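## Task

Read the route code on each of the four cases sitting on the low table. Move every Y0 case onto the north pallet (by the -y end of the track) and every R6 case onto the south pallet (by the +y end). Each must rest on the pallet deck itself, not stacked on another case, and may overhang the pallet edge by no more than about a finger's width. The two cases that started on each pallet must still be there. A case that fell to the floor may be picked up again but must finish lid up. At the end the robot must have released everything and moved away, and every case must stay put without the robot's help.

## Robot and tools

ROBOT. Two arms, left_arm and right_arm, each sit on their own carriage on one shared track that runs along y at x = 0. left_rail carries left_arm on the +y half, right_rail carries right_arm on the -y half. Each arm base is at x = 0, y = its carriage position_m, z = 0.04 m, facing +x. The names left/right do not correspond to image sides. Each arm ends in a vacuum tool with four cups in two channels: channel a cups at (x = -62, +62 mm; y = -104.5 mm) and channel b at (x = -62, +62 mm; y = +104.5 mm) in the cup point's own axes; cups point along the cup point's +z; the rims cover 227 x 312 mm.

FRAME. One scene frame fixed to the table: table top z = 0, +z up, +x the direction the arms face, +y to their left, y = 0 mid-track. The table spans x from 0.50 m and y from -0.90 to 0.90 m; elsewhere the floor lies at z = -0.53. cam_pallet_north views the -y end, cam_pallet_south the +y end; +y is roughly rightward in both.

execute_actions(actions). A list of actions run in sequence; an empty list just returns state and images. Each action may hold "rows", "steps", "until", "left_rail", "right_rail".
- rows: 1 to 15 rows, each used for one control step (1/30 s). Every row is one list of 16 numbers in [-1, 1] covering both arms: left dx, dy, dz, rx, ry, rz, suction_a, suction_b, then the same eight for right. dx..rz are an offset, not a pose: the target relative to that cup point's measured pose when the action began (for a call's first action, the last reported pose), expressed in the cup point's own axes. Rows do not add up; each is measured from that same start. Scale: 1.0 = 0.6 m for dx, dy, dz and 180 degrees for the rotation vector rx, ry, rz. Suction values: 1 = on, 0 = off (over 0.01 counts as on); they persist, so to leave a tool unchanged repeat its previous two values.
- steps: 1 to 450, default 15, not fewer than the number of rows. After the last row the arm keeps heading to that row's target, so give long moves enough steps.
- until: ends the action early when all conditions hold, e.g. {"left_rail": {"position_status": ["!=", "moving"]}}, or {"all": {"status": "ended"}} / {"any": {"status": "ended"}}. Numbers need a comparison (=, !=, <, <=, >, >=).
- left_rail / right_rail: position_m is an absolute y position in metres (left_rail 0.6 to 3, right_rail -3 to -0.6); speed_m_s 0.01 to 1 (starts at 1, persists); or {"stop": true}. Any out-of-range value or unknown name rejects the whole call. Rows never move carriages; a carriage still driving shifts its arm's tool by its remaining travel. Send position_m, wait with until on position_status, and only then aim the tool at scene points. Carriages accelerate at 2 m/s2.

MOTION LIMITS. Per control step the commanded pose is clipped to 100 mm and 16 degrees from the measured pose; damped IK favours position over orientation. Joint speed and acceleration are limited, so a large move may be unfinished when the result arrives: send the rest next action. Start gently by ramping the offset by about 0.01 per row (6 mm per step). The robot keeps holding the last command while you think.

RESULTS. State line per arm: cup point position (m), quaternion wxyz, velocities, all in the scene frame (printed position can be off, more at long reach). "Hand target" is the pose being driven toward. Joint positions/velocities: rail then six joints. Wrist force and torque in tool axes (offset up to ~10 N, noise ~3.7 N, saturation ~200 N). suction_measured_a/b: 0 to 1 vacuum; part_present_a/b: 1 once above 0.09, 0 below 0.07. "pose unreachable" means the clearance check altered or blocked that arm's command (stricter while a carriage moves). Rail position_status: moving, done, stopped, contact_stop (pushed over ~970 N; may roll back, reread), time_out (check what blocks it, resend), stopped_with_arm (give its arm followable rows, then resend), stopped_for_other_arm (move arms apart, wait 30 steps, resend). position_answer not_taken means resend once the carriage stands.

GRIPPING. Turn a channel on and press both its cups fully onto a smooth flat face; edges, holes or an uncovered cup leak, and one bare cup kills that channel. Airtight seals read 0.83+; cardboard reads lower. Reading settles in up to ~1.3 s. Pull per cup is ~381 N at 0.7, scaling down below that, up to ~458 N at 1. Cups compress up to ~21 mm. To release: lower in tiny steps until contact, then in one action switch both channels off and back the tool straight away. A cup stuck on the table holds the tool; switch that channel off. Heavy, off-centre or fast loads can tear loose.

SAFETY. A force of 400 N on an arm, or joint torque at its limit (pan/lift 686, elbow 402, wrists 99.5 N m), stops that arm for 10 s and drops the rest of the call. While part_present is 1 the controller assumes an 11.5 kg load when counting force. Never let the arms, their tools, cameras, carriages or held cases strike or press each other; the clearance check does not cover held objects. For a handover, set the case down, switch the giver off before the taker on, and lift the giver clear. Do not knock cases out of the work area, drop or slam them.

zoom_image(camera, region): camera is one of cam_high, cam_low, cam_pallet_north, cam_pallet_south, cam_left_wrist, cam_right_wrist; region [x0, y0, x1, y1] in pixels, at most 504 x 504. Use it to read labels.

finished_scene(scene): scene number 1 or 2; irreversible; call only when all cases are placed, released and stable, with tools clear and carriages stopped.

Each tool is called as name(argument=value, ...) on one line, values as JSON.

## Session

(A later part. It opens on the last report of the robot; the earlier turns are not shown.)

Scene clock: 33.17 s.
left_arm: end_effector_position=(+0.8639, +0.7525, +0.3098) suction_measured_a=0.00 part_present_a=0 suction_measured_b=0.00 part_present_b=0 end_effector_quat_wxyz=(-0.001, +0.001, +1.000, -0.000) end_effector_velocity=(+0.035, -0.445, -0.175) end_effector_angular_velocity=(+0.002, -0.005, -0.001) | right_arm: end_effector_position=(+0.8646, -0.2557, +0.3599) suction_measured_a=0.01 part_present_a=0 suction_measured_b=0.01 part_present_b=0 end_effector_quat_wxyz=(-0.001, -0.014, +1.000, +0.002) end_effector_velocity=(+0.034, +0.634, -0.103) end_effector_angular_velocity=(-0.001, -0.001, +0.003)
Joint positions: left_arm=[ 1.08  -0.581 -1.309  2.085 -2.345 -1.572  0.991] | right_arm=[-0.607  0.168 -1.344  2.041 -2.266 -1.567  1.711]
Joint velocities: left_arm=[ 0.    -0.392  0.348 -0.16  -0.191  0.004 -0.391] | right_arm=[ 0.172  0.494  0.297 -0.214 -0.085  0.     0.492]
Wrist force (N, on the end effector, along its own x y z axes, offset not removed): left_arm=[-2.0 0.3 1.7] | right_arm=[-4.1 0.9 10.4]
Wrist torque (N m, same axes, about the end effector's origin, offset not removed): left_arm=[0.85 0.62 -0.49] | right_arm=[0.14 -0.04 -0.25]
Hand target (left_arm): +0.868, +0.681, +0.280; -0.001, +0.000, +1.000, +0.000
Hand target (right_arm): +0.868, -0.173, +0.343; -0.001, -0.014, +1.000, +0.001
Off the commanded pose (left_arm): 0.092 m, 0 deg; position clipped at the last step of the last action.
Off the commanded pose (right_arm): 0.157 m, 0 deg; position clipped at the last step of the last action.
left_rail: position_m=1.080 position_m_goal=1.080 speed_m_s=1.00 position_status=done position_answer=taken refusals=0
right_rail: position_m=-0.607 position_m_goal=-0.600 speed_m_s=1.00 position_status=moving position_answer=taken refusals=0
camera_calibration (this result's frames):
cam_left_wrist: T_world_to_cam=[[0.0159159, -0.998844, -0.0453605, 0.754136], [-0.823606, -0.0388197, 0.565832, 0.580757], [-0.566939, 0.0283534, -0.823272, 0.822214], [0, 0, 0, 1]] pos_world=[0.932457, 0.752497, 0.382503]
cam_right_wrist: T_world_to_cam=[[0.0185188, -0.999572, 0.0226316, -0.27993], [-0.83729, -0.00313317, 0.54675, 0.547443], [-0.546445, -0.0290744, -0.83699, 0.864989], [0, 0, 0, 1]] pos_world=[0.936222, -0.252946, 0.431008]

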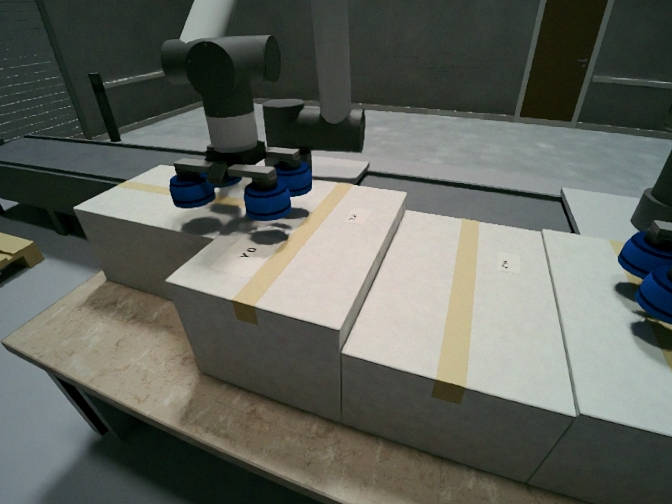

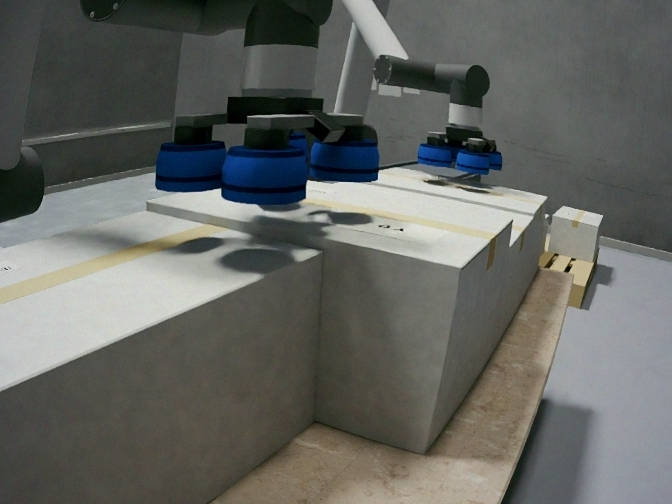

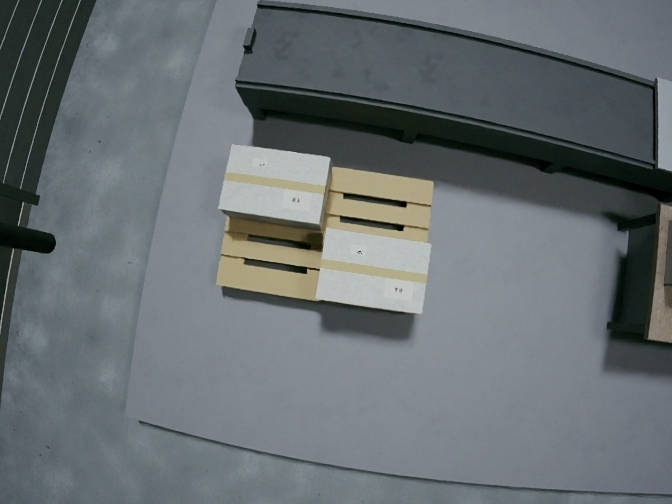

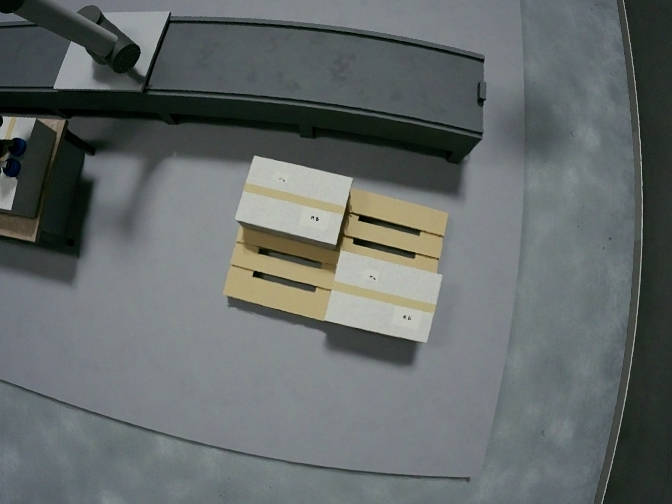

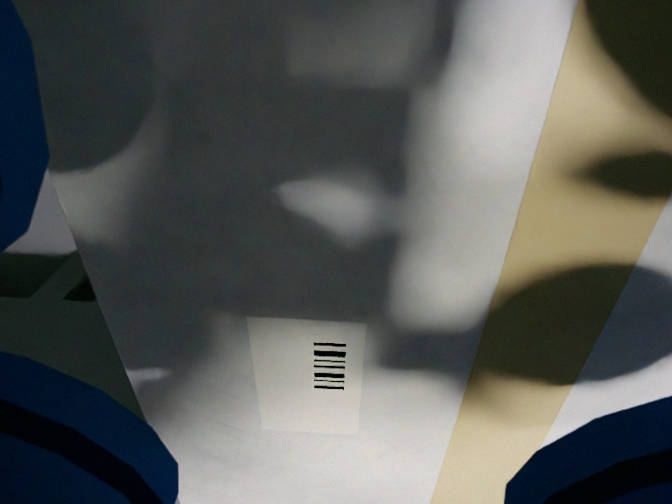

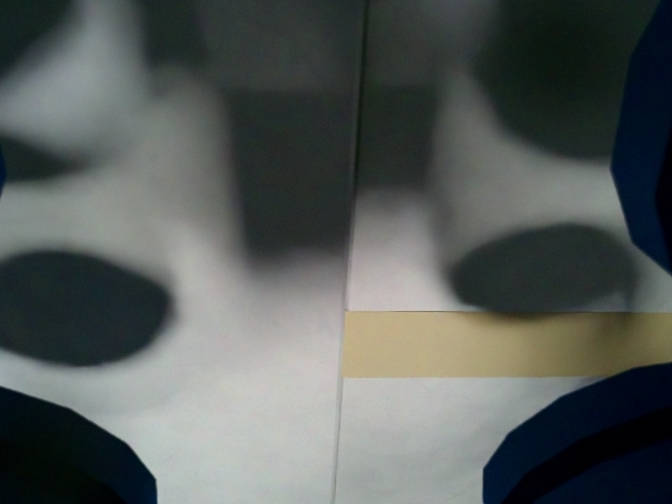

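execute_actions(actions=[])

Scene clock: 33.83 s.
left_arm: end_effector_position=(+0.8682, +0.6807, +0.2805) suction_measured_a=0.00 part_present_a=0 suction_measured_b=0.00 part_present_b=0 end_effector_quat_wxyz=(-0.001, +0.000, +1.000, +0.000) end_effector_velocity=(+0.000, -0.003, -0.001) end_effector_angular_velocity=(+0.000, +0.000, -0.000) | right_arm: end_effector_position=(+0.8682, -0.1723, +0.3427) suction_measured_a=0.01 part_present_a=0 suction_measured_b=0.01 part_present_b=0 end_effector_quat_wxyz=(-0.001, -0.014, +1.000, +0.001) end_effector_velocity=(-0.000, +0.003, -0.001) end_effector_angular_velocity=(-0.000, -0.000, +0.000)
Joint positions: left_arm=[ 1.08  -0.643 -1.251  2.057 -2.375 -1.571  0.929] | right_arm=[-0.6    0.247 -1.295  2.005 -2.279 -1.568  1.79 ]
Joint velocities: left_arm=[ 0.    -0.002  0.002 -0.001 -0.001  0.    -0.002] | right_arm=[ 0.     0.003  0.002 -0.001 -0.    -0.     0.003]
Wrist force (N, on the end effector, along its own x y z axes, offset not removed): left_arm=[0.0 1.4 -1.4] | right_arm=[-0.2 -7.3 9.5]
Wrist torque (N m, same axes, about the end effector's origin, offset not removed): left_arm=[0.90 0.38 -0.55] | right_arm=[-0.86 -0.54 -0.28]
Hand target (left_arm): +0.868, +0.681, +0.280; -0.001, +0.000, +1.000, +0.000
Hand target (right_arm): +0.868, -0.172, +0.343; -0.001, -0.014, +1.000, +0.001
Off the commanded pose (left_arm): 0.017 m, 0 deg; position clipped at the last step of the last action.
Off the commanded pose (right_arm): 0.080 m, 0 deg; position clipped at the last step of the last action.
left_rail: position_m=1.080 position_m_goal=1.080 speed_m_s=1.00 position_status=done position_answer=taken refusals=0
right_rail: position_m=-0.600 position_m_goal=-0.600 speed_m_s=1.00 position_status=done position_answer=taken refusals=0
camera_calibration (this result's frames):
cam_left_wrist: T_world_to_cam=[[0.0165007, -0.998806, -0.0459733, 0.680698], [-0.823829, -0.0396367, 0.565451, 0.598945], [-0.566599, 0.0285438, -0.823499, 0.802233], [0, 0, 0, 1]] pos_world=[0.93674, 0.680727, 0.353259]
cam_right_wrist: T_world_to_cam=[[0.0182662, -0.999567, 0.0230713, -0.196256], [-0.837428, -0.00268835, 0.546541, 0.560401], [-0.546242, -0.0293038, -0.837115, 0.854811], [0, 0, 0, 1]] pos_world=[0.939814, -0.169615, 0.413821]

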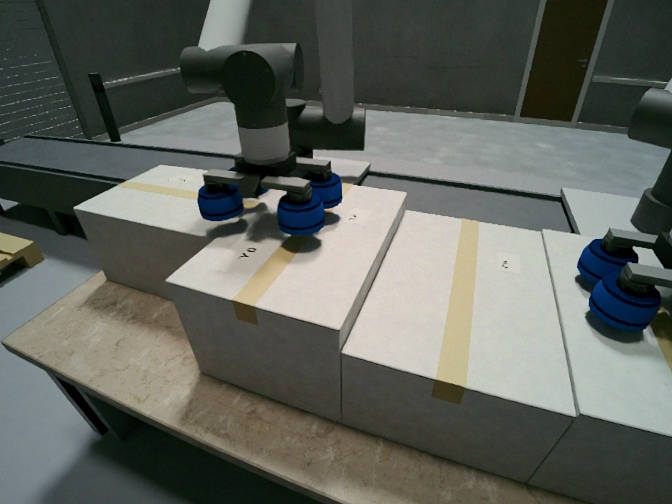

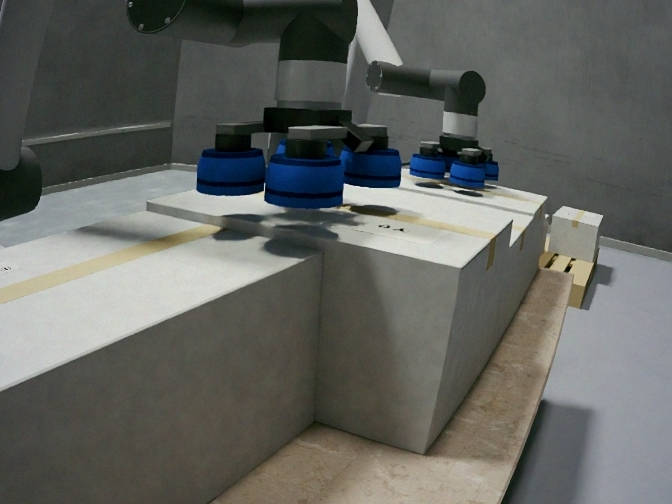

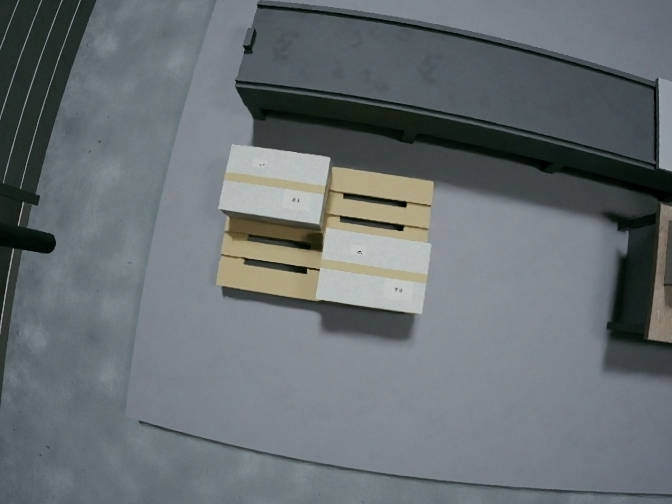

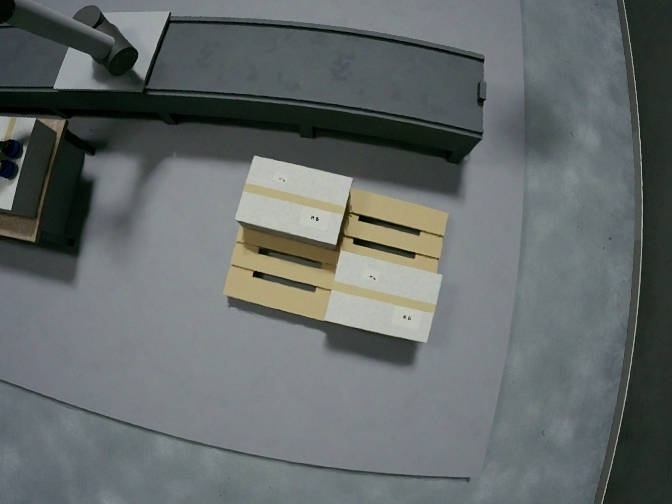

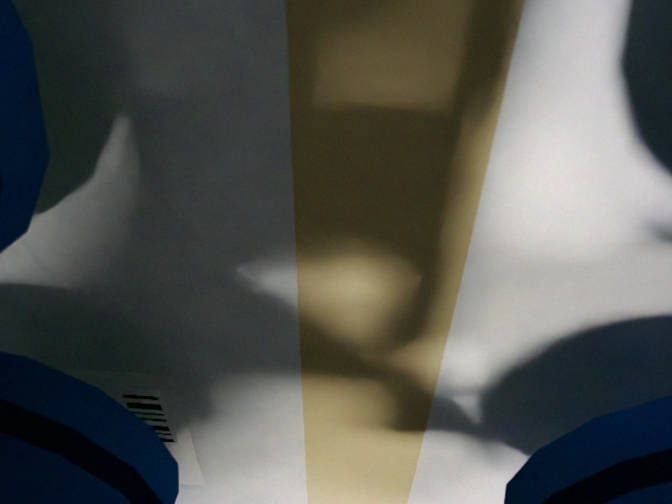

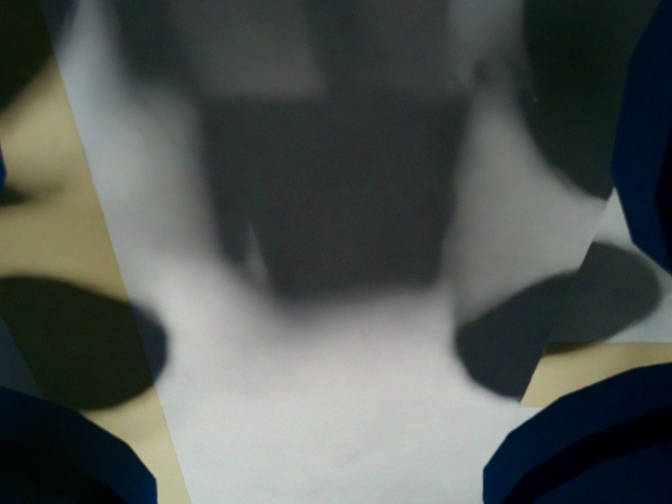

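zoom_image(camera="cam_right_wrist", region=[0, 0, 252, 504])

zoom_image(camera="cam_right_wrist", region=[480, 160, 672, 440])

Region (0, 0, 252, 504) of cam_right_wrist's 672x504 image, scaled by 1.000.

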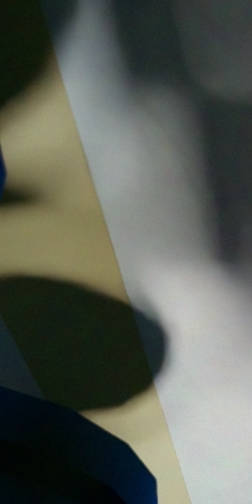

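Region (480, 160, 672, 440) of cam_right_wrist's 672x504 image, scaled by 1.800, with more detail than that image has; it fills the left 346 columns of this view, and the rest is white.

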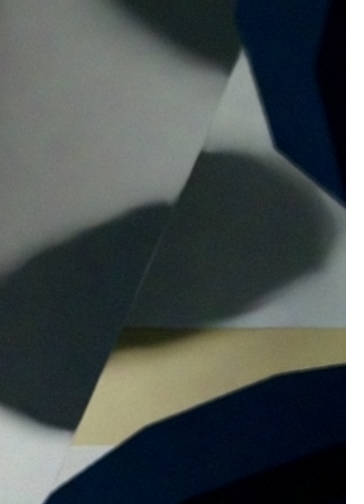

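execute_actions(actions=[{"rows": [
[-0.003,-0.003,0.003,0,0,0,0,0, -0.004,0.016,0.003,0,0,0.001,0,0],
[-0.008,-0.008,0.008,0,0,0,0,0, -0.013,0.055,0.012,0,0,0.004,0,0],
[-0.012,-0.013,0.012,0,0,0,0,0, -0.026,0.11,0.026,0,0,0.008,0,0],
[-0.015,-0.016,0.015,0,0,0,0,0, -0.0378,0.1607,0.038,0,0,0.0117,0,0]], "steps": 4}])

Scene clock: 40.27 s.
left_arm: end_effector_position=(+0.8703, +0.6784, +0.2783) suction_measured_a=0.00 part_present_a=0 suction_measured_b=0.00 part_present_b=0 end_effector_quat_wxyz=(-0.001, +0.000, +1.000, +0.000) end_effector_velocity=(+0.037, -0.039, -0.037) end_effector_angular_velocity=(+0.000, +0.000, +0.000) | right_arm: end_effector_position=(+0.8711, -0.1580, +0.3397) suction_measured_a=0.01 part_present_a=0 suction_measured_b=0.01 part_present_b=0 end_effector_quat_wxyz=(-0.001, -0.012, +1.000, +0.001) end_effector_velocity=(+0.060, +0.316, -0.070) end_effector_angular_velocity=(+0.005, -0.011, -0.099)
Joint positions: left_arm=[ 1.08  -0.643 -1.247  2.054 -2.376 -1.571  0.928] | right_arm=[-0.6    0.261 -1.284  1.994 -2.28  -1.568  1.808]
Joint velocities: left_arm=[ 0.    -0.01   0.081 -0.052 -0.029  0.    -0.01 ] | right_arm=[-0.001  0.304  0.25  -0.231 -0.032  0.003  0.403]
Wrist force (N, on the end effector, along its own x y z axes, offset not removed): left_arm=[1.0 -0.1 -2.2] | right_arm=[4.9 -15.0 4.7]
Wrist torque (N m, same axes, about the end effector's origin, offset not removed): left_arm=[0.71 0.26 -0.48] | right_arm=[-1.31 -0.91 -0.28]
Hand target (left_arm): +0.877, +0.671, +0.272; -0.001, +0.000, +1.000, +0.000
Hand target (right_arm): +0.879, -0.080, +0.321; -0.001, +0.002, +1.000, +0.003
Off the commanded pose (left_arm): 0.012 m, 0 deg.
Off the commanded pose (right_arm): 0.087 m, 2 deg.
left_rail: position_m=1.080 position_m_goal=1.080 speed_m_s=1.00 position_status=done position_answer=taken refusals=0
right_rail: position_m=-0.600 position_m_goal=-0.600 speed_m_s=1.00 position_status=done position_answer=taken refusals=0
camera_calibration (this result's frames):
cam_left_wrist: T_world_to_cam=[[0.0164906, -0.998807, -0.0459663, 0.678227], [-0.823836, -0.0396241, 0.565442, 0.601768], [-0.566589, 0.0285442, -0.823506, 0.801694], [0, 0, 0, 1]] pos_world=[0.938804, 0.678379, 0.351111]
cam_right_wrist: T_world_to_cam=[[0.0139522, -0.999638, 0.0229927, -0.178164], [-0.83768, 0.000870576, 0.546161, 0.56541], [-0.545983, -0.0268807, -0.837365, 0.854577], [0, 0, 0, 1]] pos_world=[0.942703, -0.15562, 0.410884]

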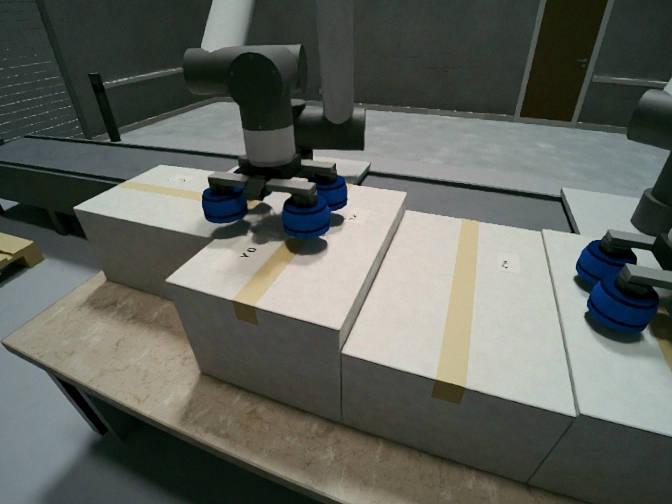

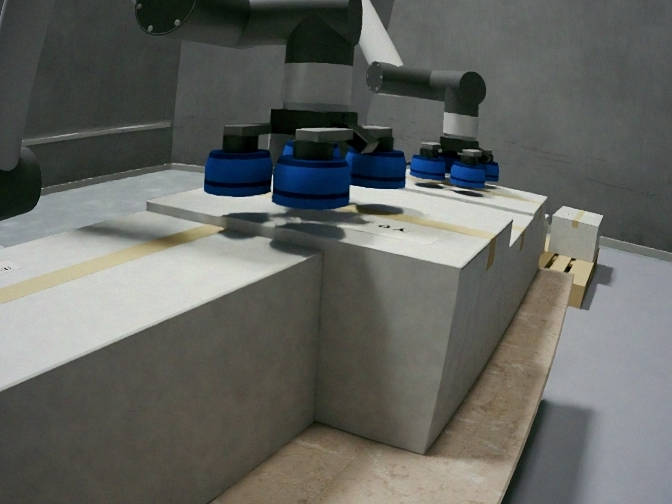

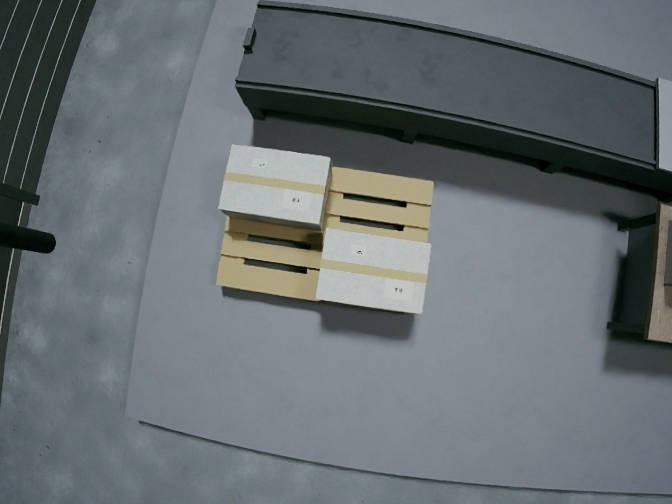

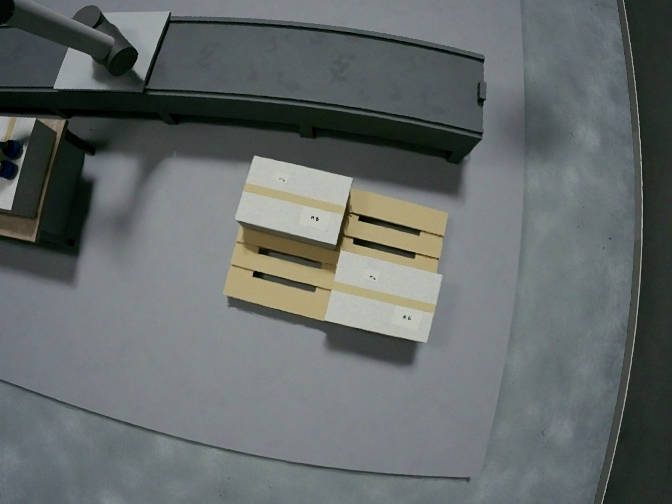

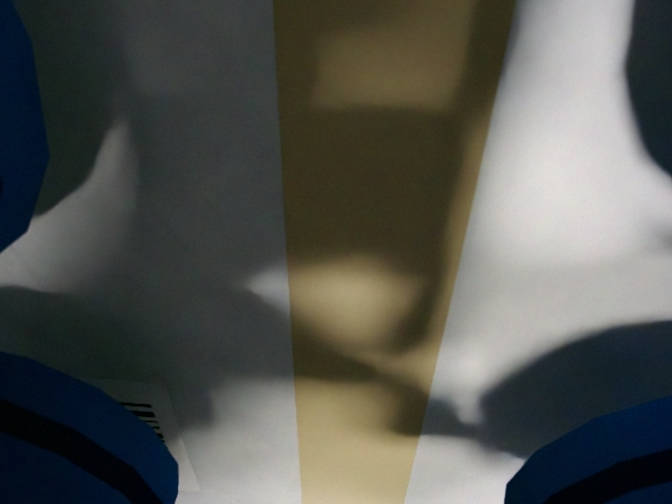

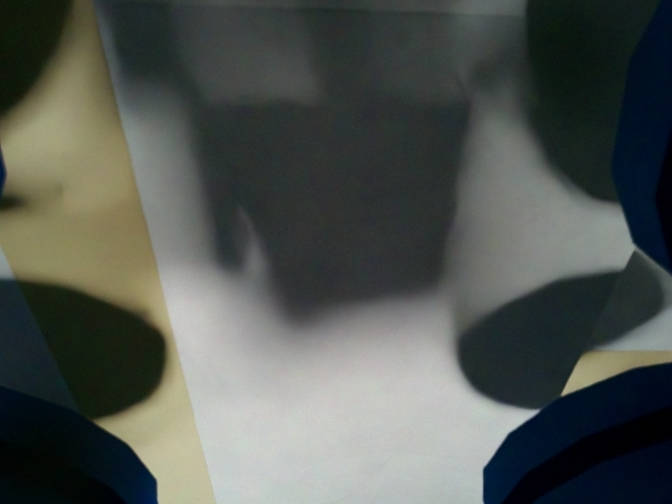

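execute_actions(actions=[])

Scene clock: 40.70 s.
left_arm: end_effector_position=(+0.8767, +0.6714, +0.2717) suction_measured_a=0.00 part_present_a=0 suction_measured_b=0.00 part_present_b=0 end_effector_quat_wxyz=(-0.001, +0.000, +1.000, +0.000) end_effector_velocity=(+0.002, -0.002, -0.002) end_effector_angular_velocity=(-0.000, -0.000, +0.000) | right_arm: end_effector_position=(+0.8788, -0.0821, +0.3218) suction_measured_a=0.01 part_present_a=0 suction_measured_b=0.01 part_present_b=0 end_effector_quat_wxyz=(-0.001, +0.001, +1.000, +0.003) end_effector_velocity=(+0.001, +0.020, -0.005) end_effector_angular_velocity=(+0.001, -0.000, -0.008)
Joint positions: left_arm=[ 1.08  -0.645 -1.232  2.045 -2.382 -1.571  0.926] | right_arm=[-0.6    0.332 -1.227  1.943 -2.287 -1.565  1.906]
Joint velocities: left_arm=[ 0.    -0.     0.004 -0.002 -0.001 -0.    -0.   ] | right_arm=[ 0.     0.019  0.015 -0.013 -0.002  0.001  0.027]
Wrist force (N, on the end effector, along its own x y z axes, offset not removed): left_arm=[1.5 -0.3 -1.8] | right_arm=[0.7 -4.4 11.5]
Wrist torque (N m, same axes, about the end effector's origin, offset not removed): left_arm=[0.61 0.18 -0.50] | right_arm=[-0.42 -0.62 -0.44]
Hand target (left_arm): +0.877, +0.671, +0.272; -0.001, +0.000, +1.000, +0.000
Hand target (right_arm): +0.879, -0.080, +0.321; -0.001, +0.002, +1.000, +0.003
Off the commanded pose (left_arm): 0.001 m, 0 deg.
Off the commanded pose (right_arm): 0.012 m, 0 deg.
left_rail: position_m=1.080 position_m_goal=1.080 speed_m_s=1.00 position_status=done position_answer=taken refusals=0
right_rail: position_m=-0.600 position_m_goal=-0.600 speed_m_s=1.00 position_status=done position_answer=taken refusals=0
camera_calibration (this result's frames):
cam_left_wrist: T_world_to_cam=[[0.0164928, -0.998806, -0.04598, 0.670896], [-0.823829, -0.039634, 0.565452, 0.610562], [-0.566599, 0.0285537, -0.823499, 0.800111], [0, 0, 0, 1]] pos_world=[0.945275, 0.671448, 0.344495]
cam_right_wrist: T_world_to_cam=[[-0.0127989, -0.999715, 0.020171, -0.0775168], [-0.837301, 0.0217424, 0.546309, 0.582895], [-0.546592, -0.00989703, -0.837341, 0.847727], [0, 0, 0, 1]] pos_world=[0.950427, -0.0817782, 0.392959]

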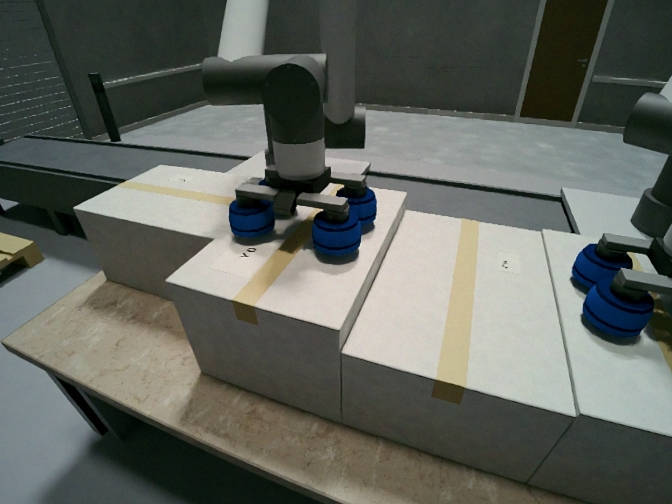

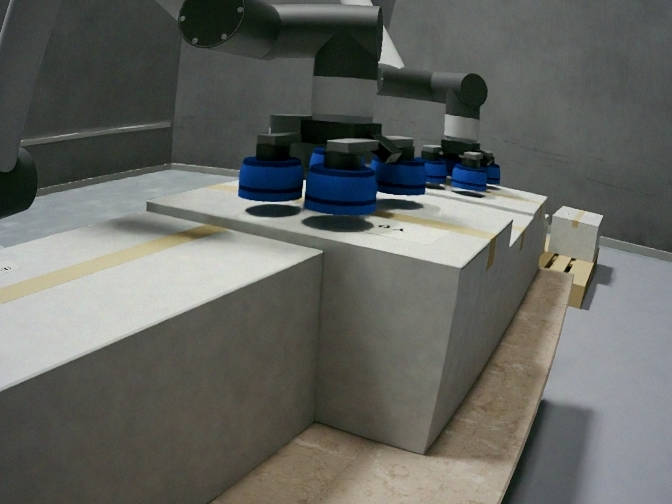

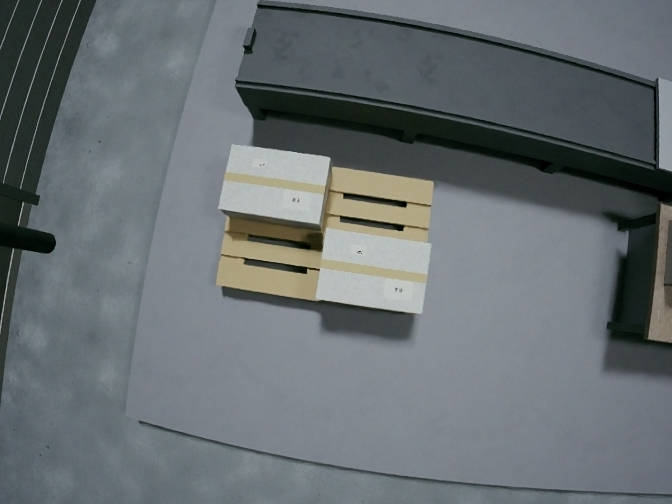

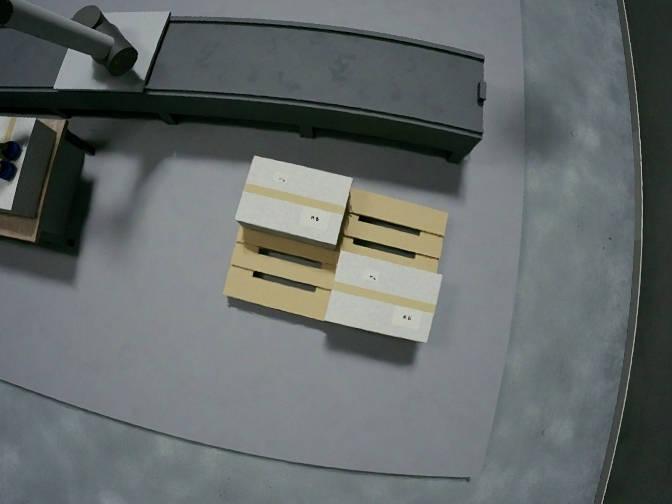

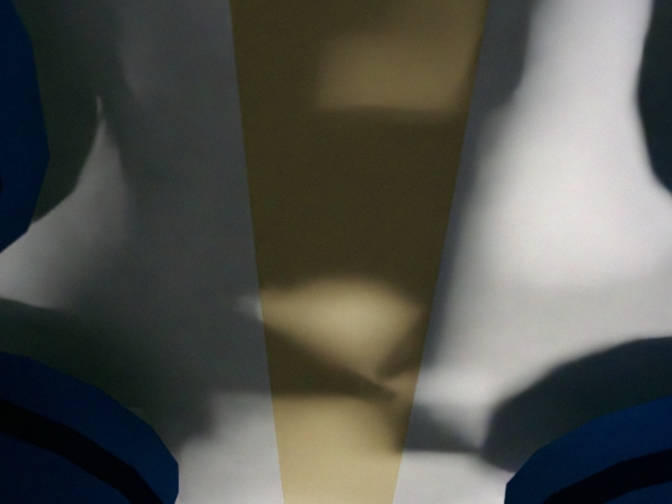

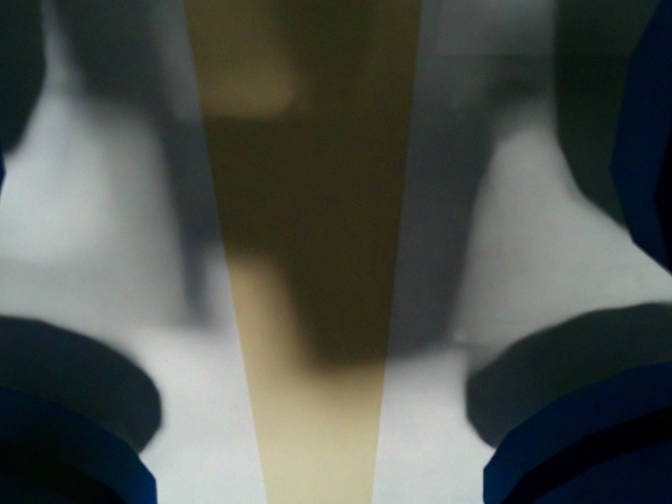

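execute_actions(actions=[{"rows": [
[0,0,0.003,0,0,0,0,0, -0.004,0.003,0.004,0,0,0.001,0,0],
[0,0,0.009,0,0,0,0,0, -0.009,0.006,0.011,0,0,0.002,0,0],
[0,0,0.017,0,0,0,0,0, -0.013,0.008,0.021,0,0,0.003,0,0],
[0,0,0.026,0,0,0,0,0, -0.0153,0.0093,0.033,0,0,0.0033,0,0],
[0,0,0.035,0,0,0,0,0, -0.0153,0.0093,0.045,0,0,0.0033,0,0],
[0,0,0.043,0,0,0,1,1, -0.0153,0.0093,0.055,0,0,0.0033,1,1],
[0,0,0.0495,0,0,0,1,1, -0.0153,0.0093,0.063,0,0,0.0033,1,1]], "steps": 8}])

Scene clock: 43.43 s.
left_arm: end_effector_position=(+0.8767, +0.6714, +0.2566) suction_measured_a=0.00 part_present_a=0 suction_measured_b=0.00 part_present_b=0 end_effector_quat_wxyz=(-0.001, +0.000, +1.000, +0.000) end_effector_velocity=(-0.003, +0.002, -0.108) end_effector_angular_velocity=(+0.003, +0.004, -0.000) | right_arm: end_effector_position=(+0.8854, -0.0775, +0.3027) suction_measured_a=0.01 part_present_a=0 suction_measured_b=0.01 part_present_b=0 end_effector_quat_wxyz=(-0.001, +0.005, +1.000, +0.003) end_effector_velocity=(+0.019, +0.008, -0.136) end_effector_angular_velocity=(-0.001, +0.003, -0.021)
Joint positions: left_arm=[ 1.08  -0.645 -1.218  2.052 -2.403 -1.571  0.926] | right_arm=[-0.6    0.335 -1.204  1.942 -2.309 -1.565  1.916]
Joint velocities: left_arm=[ 0.    -0.     0.102  0.054 -0.152  0.    -0.   ] | right_arm=[ 0.     0.001  0.133  0.042 -0.172  0.     0.022]
Wrist force (N, on the end effector, along its own x y z axes, offset not removed): left_arm=[-1.3 -2.4 -1.9] | right_arm=[0.0 -6.6 8.8]
Wrist torque (N m, same axes, about the end effector's origin, offset not removed): left_arm=[0.47 0.56 -0.57] | right_arm=[-0.73 -0.64 -0.26]
Hand target (left_arm): +0.876, +0.672, +0.242; -0.001, +0.000, +1.000, +0.000
Hand target (right_arm): +0.887, -0.077, +0.284; -0.001, +0.007, +1.000, +0.003
Off the commanded pose (left_arm): 0.015 m, 0 deg.
Off the commanded pose (right_arm): 0.019 m, 0 deg.
left_rail: position_m=1.080 position_m_goal=1.080 speed_m_s=1.00 position_status=done position_answer=taken refusals=0
right_rail: position_m=-0.600 position_m_goal=-0.600 speed_m_s=1.00 position_status=done position_answer=taken refusals=0
camera_calibration (this result's frames):
cam_left_wrist: T_world_to_cam=[[0.0164858, -0.9988, -0.0461113, 0.670231], [-0.823732, -0.0397074, 0.565587, 0.618976], [-0.566739, 0.0286592, -0.823398, 0.787647], [0, 0, 0, 1]] pos_world=[0.945212, 0.671432, 0.329368]
cam_right_wrist: T_world_to_cam=[[-0.0206748, -0.999585, 0.0200411, -0.0654098], [-0.837062, 0.0282678, 0.546377, 0.599077], [-0.546717, -0.00547939, -0.8373, 0.835854], [0, 0, 0, 1]] pos_world=[0.957088, -0.0777373, 0.373849]

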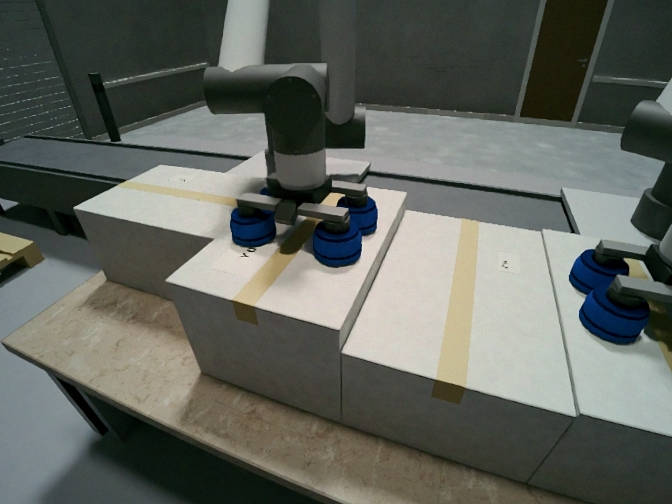

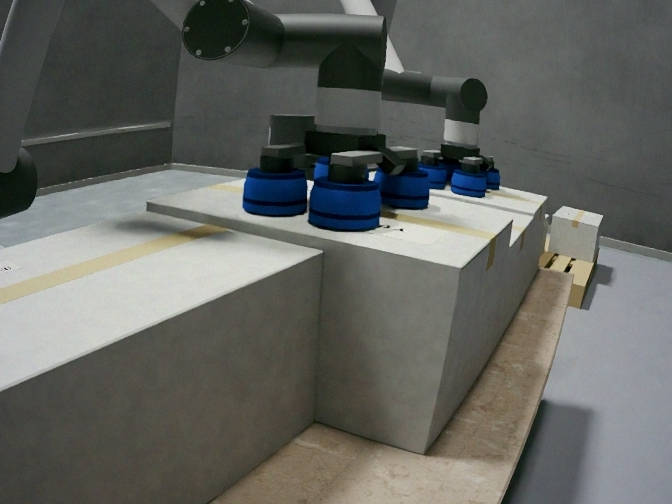

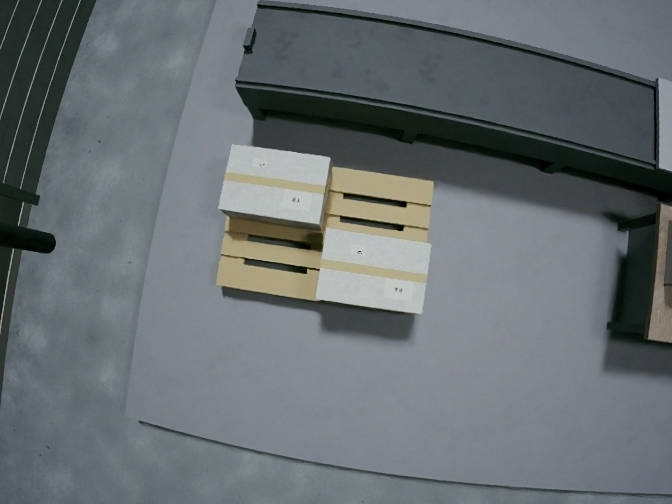

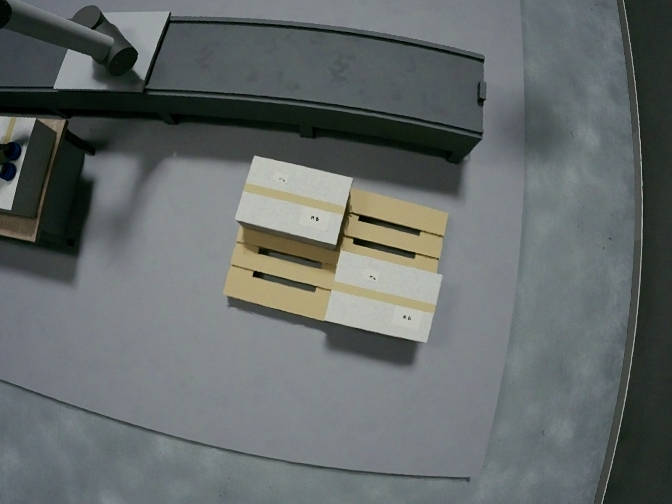

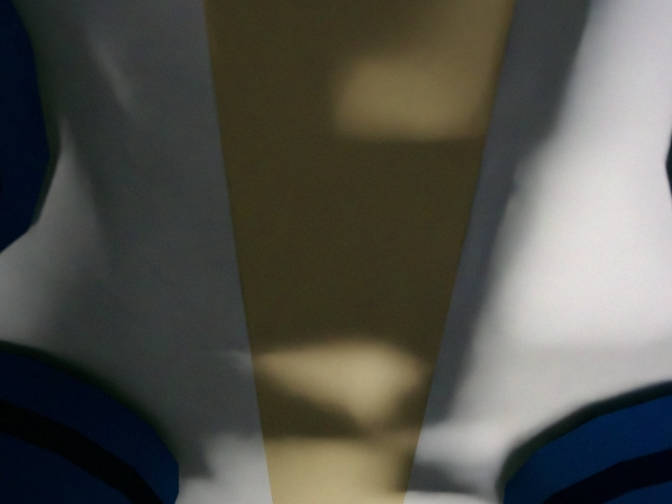

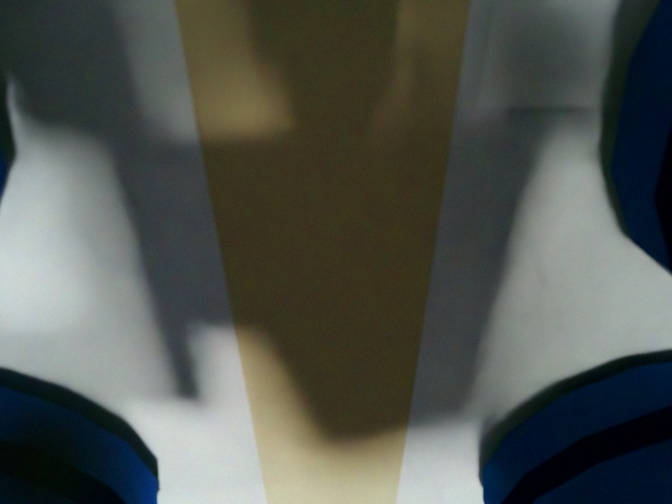

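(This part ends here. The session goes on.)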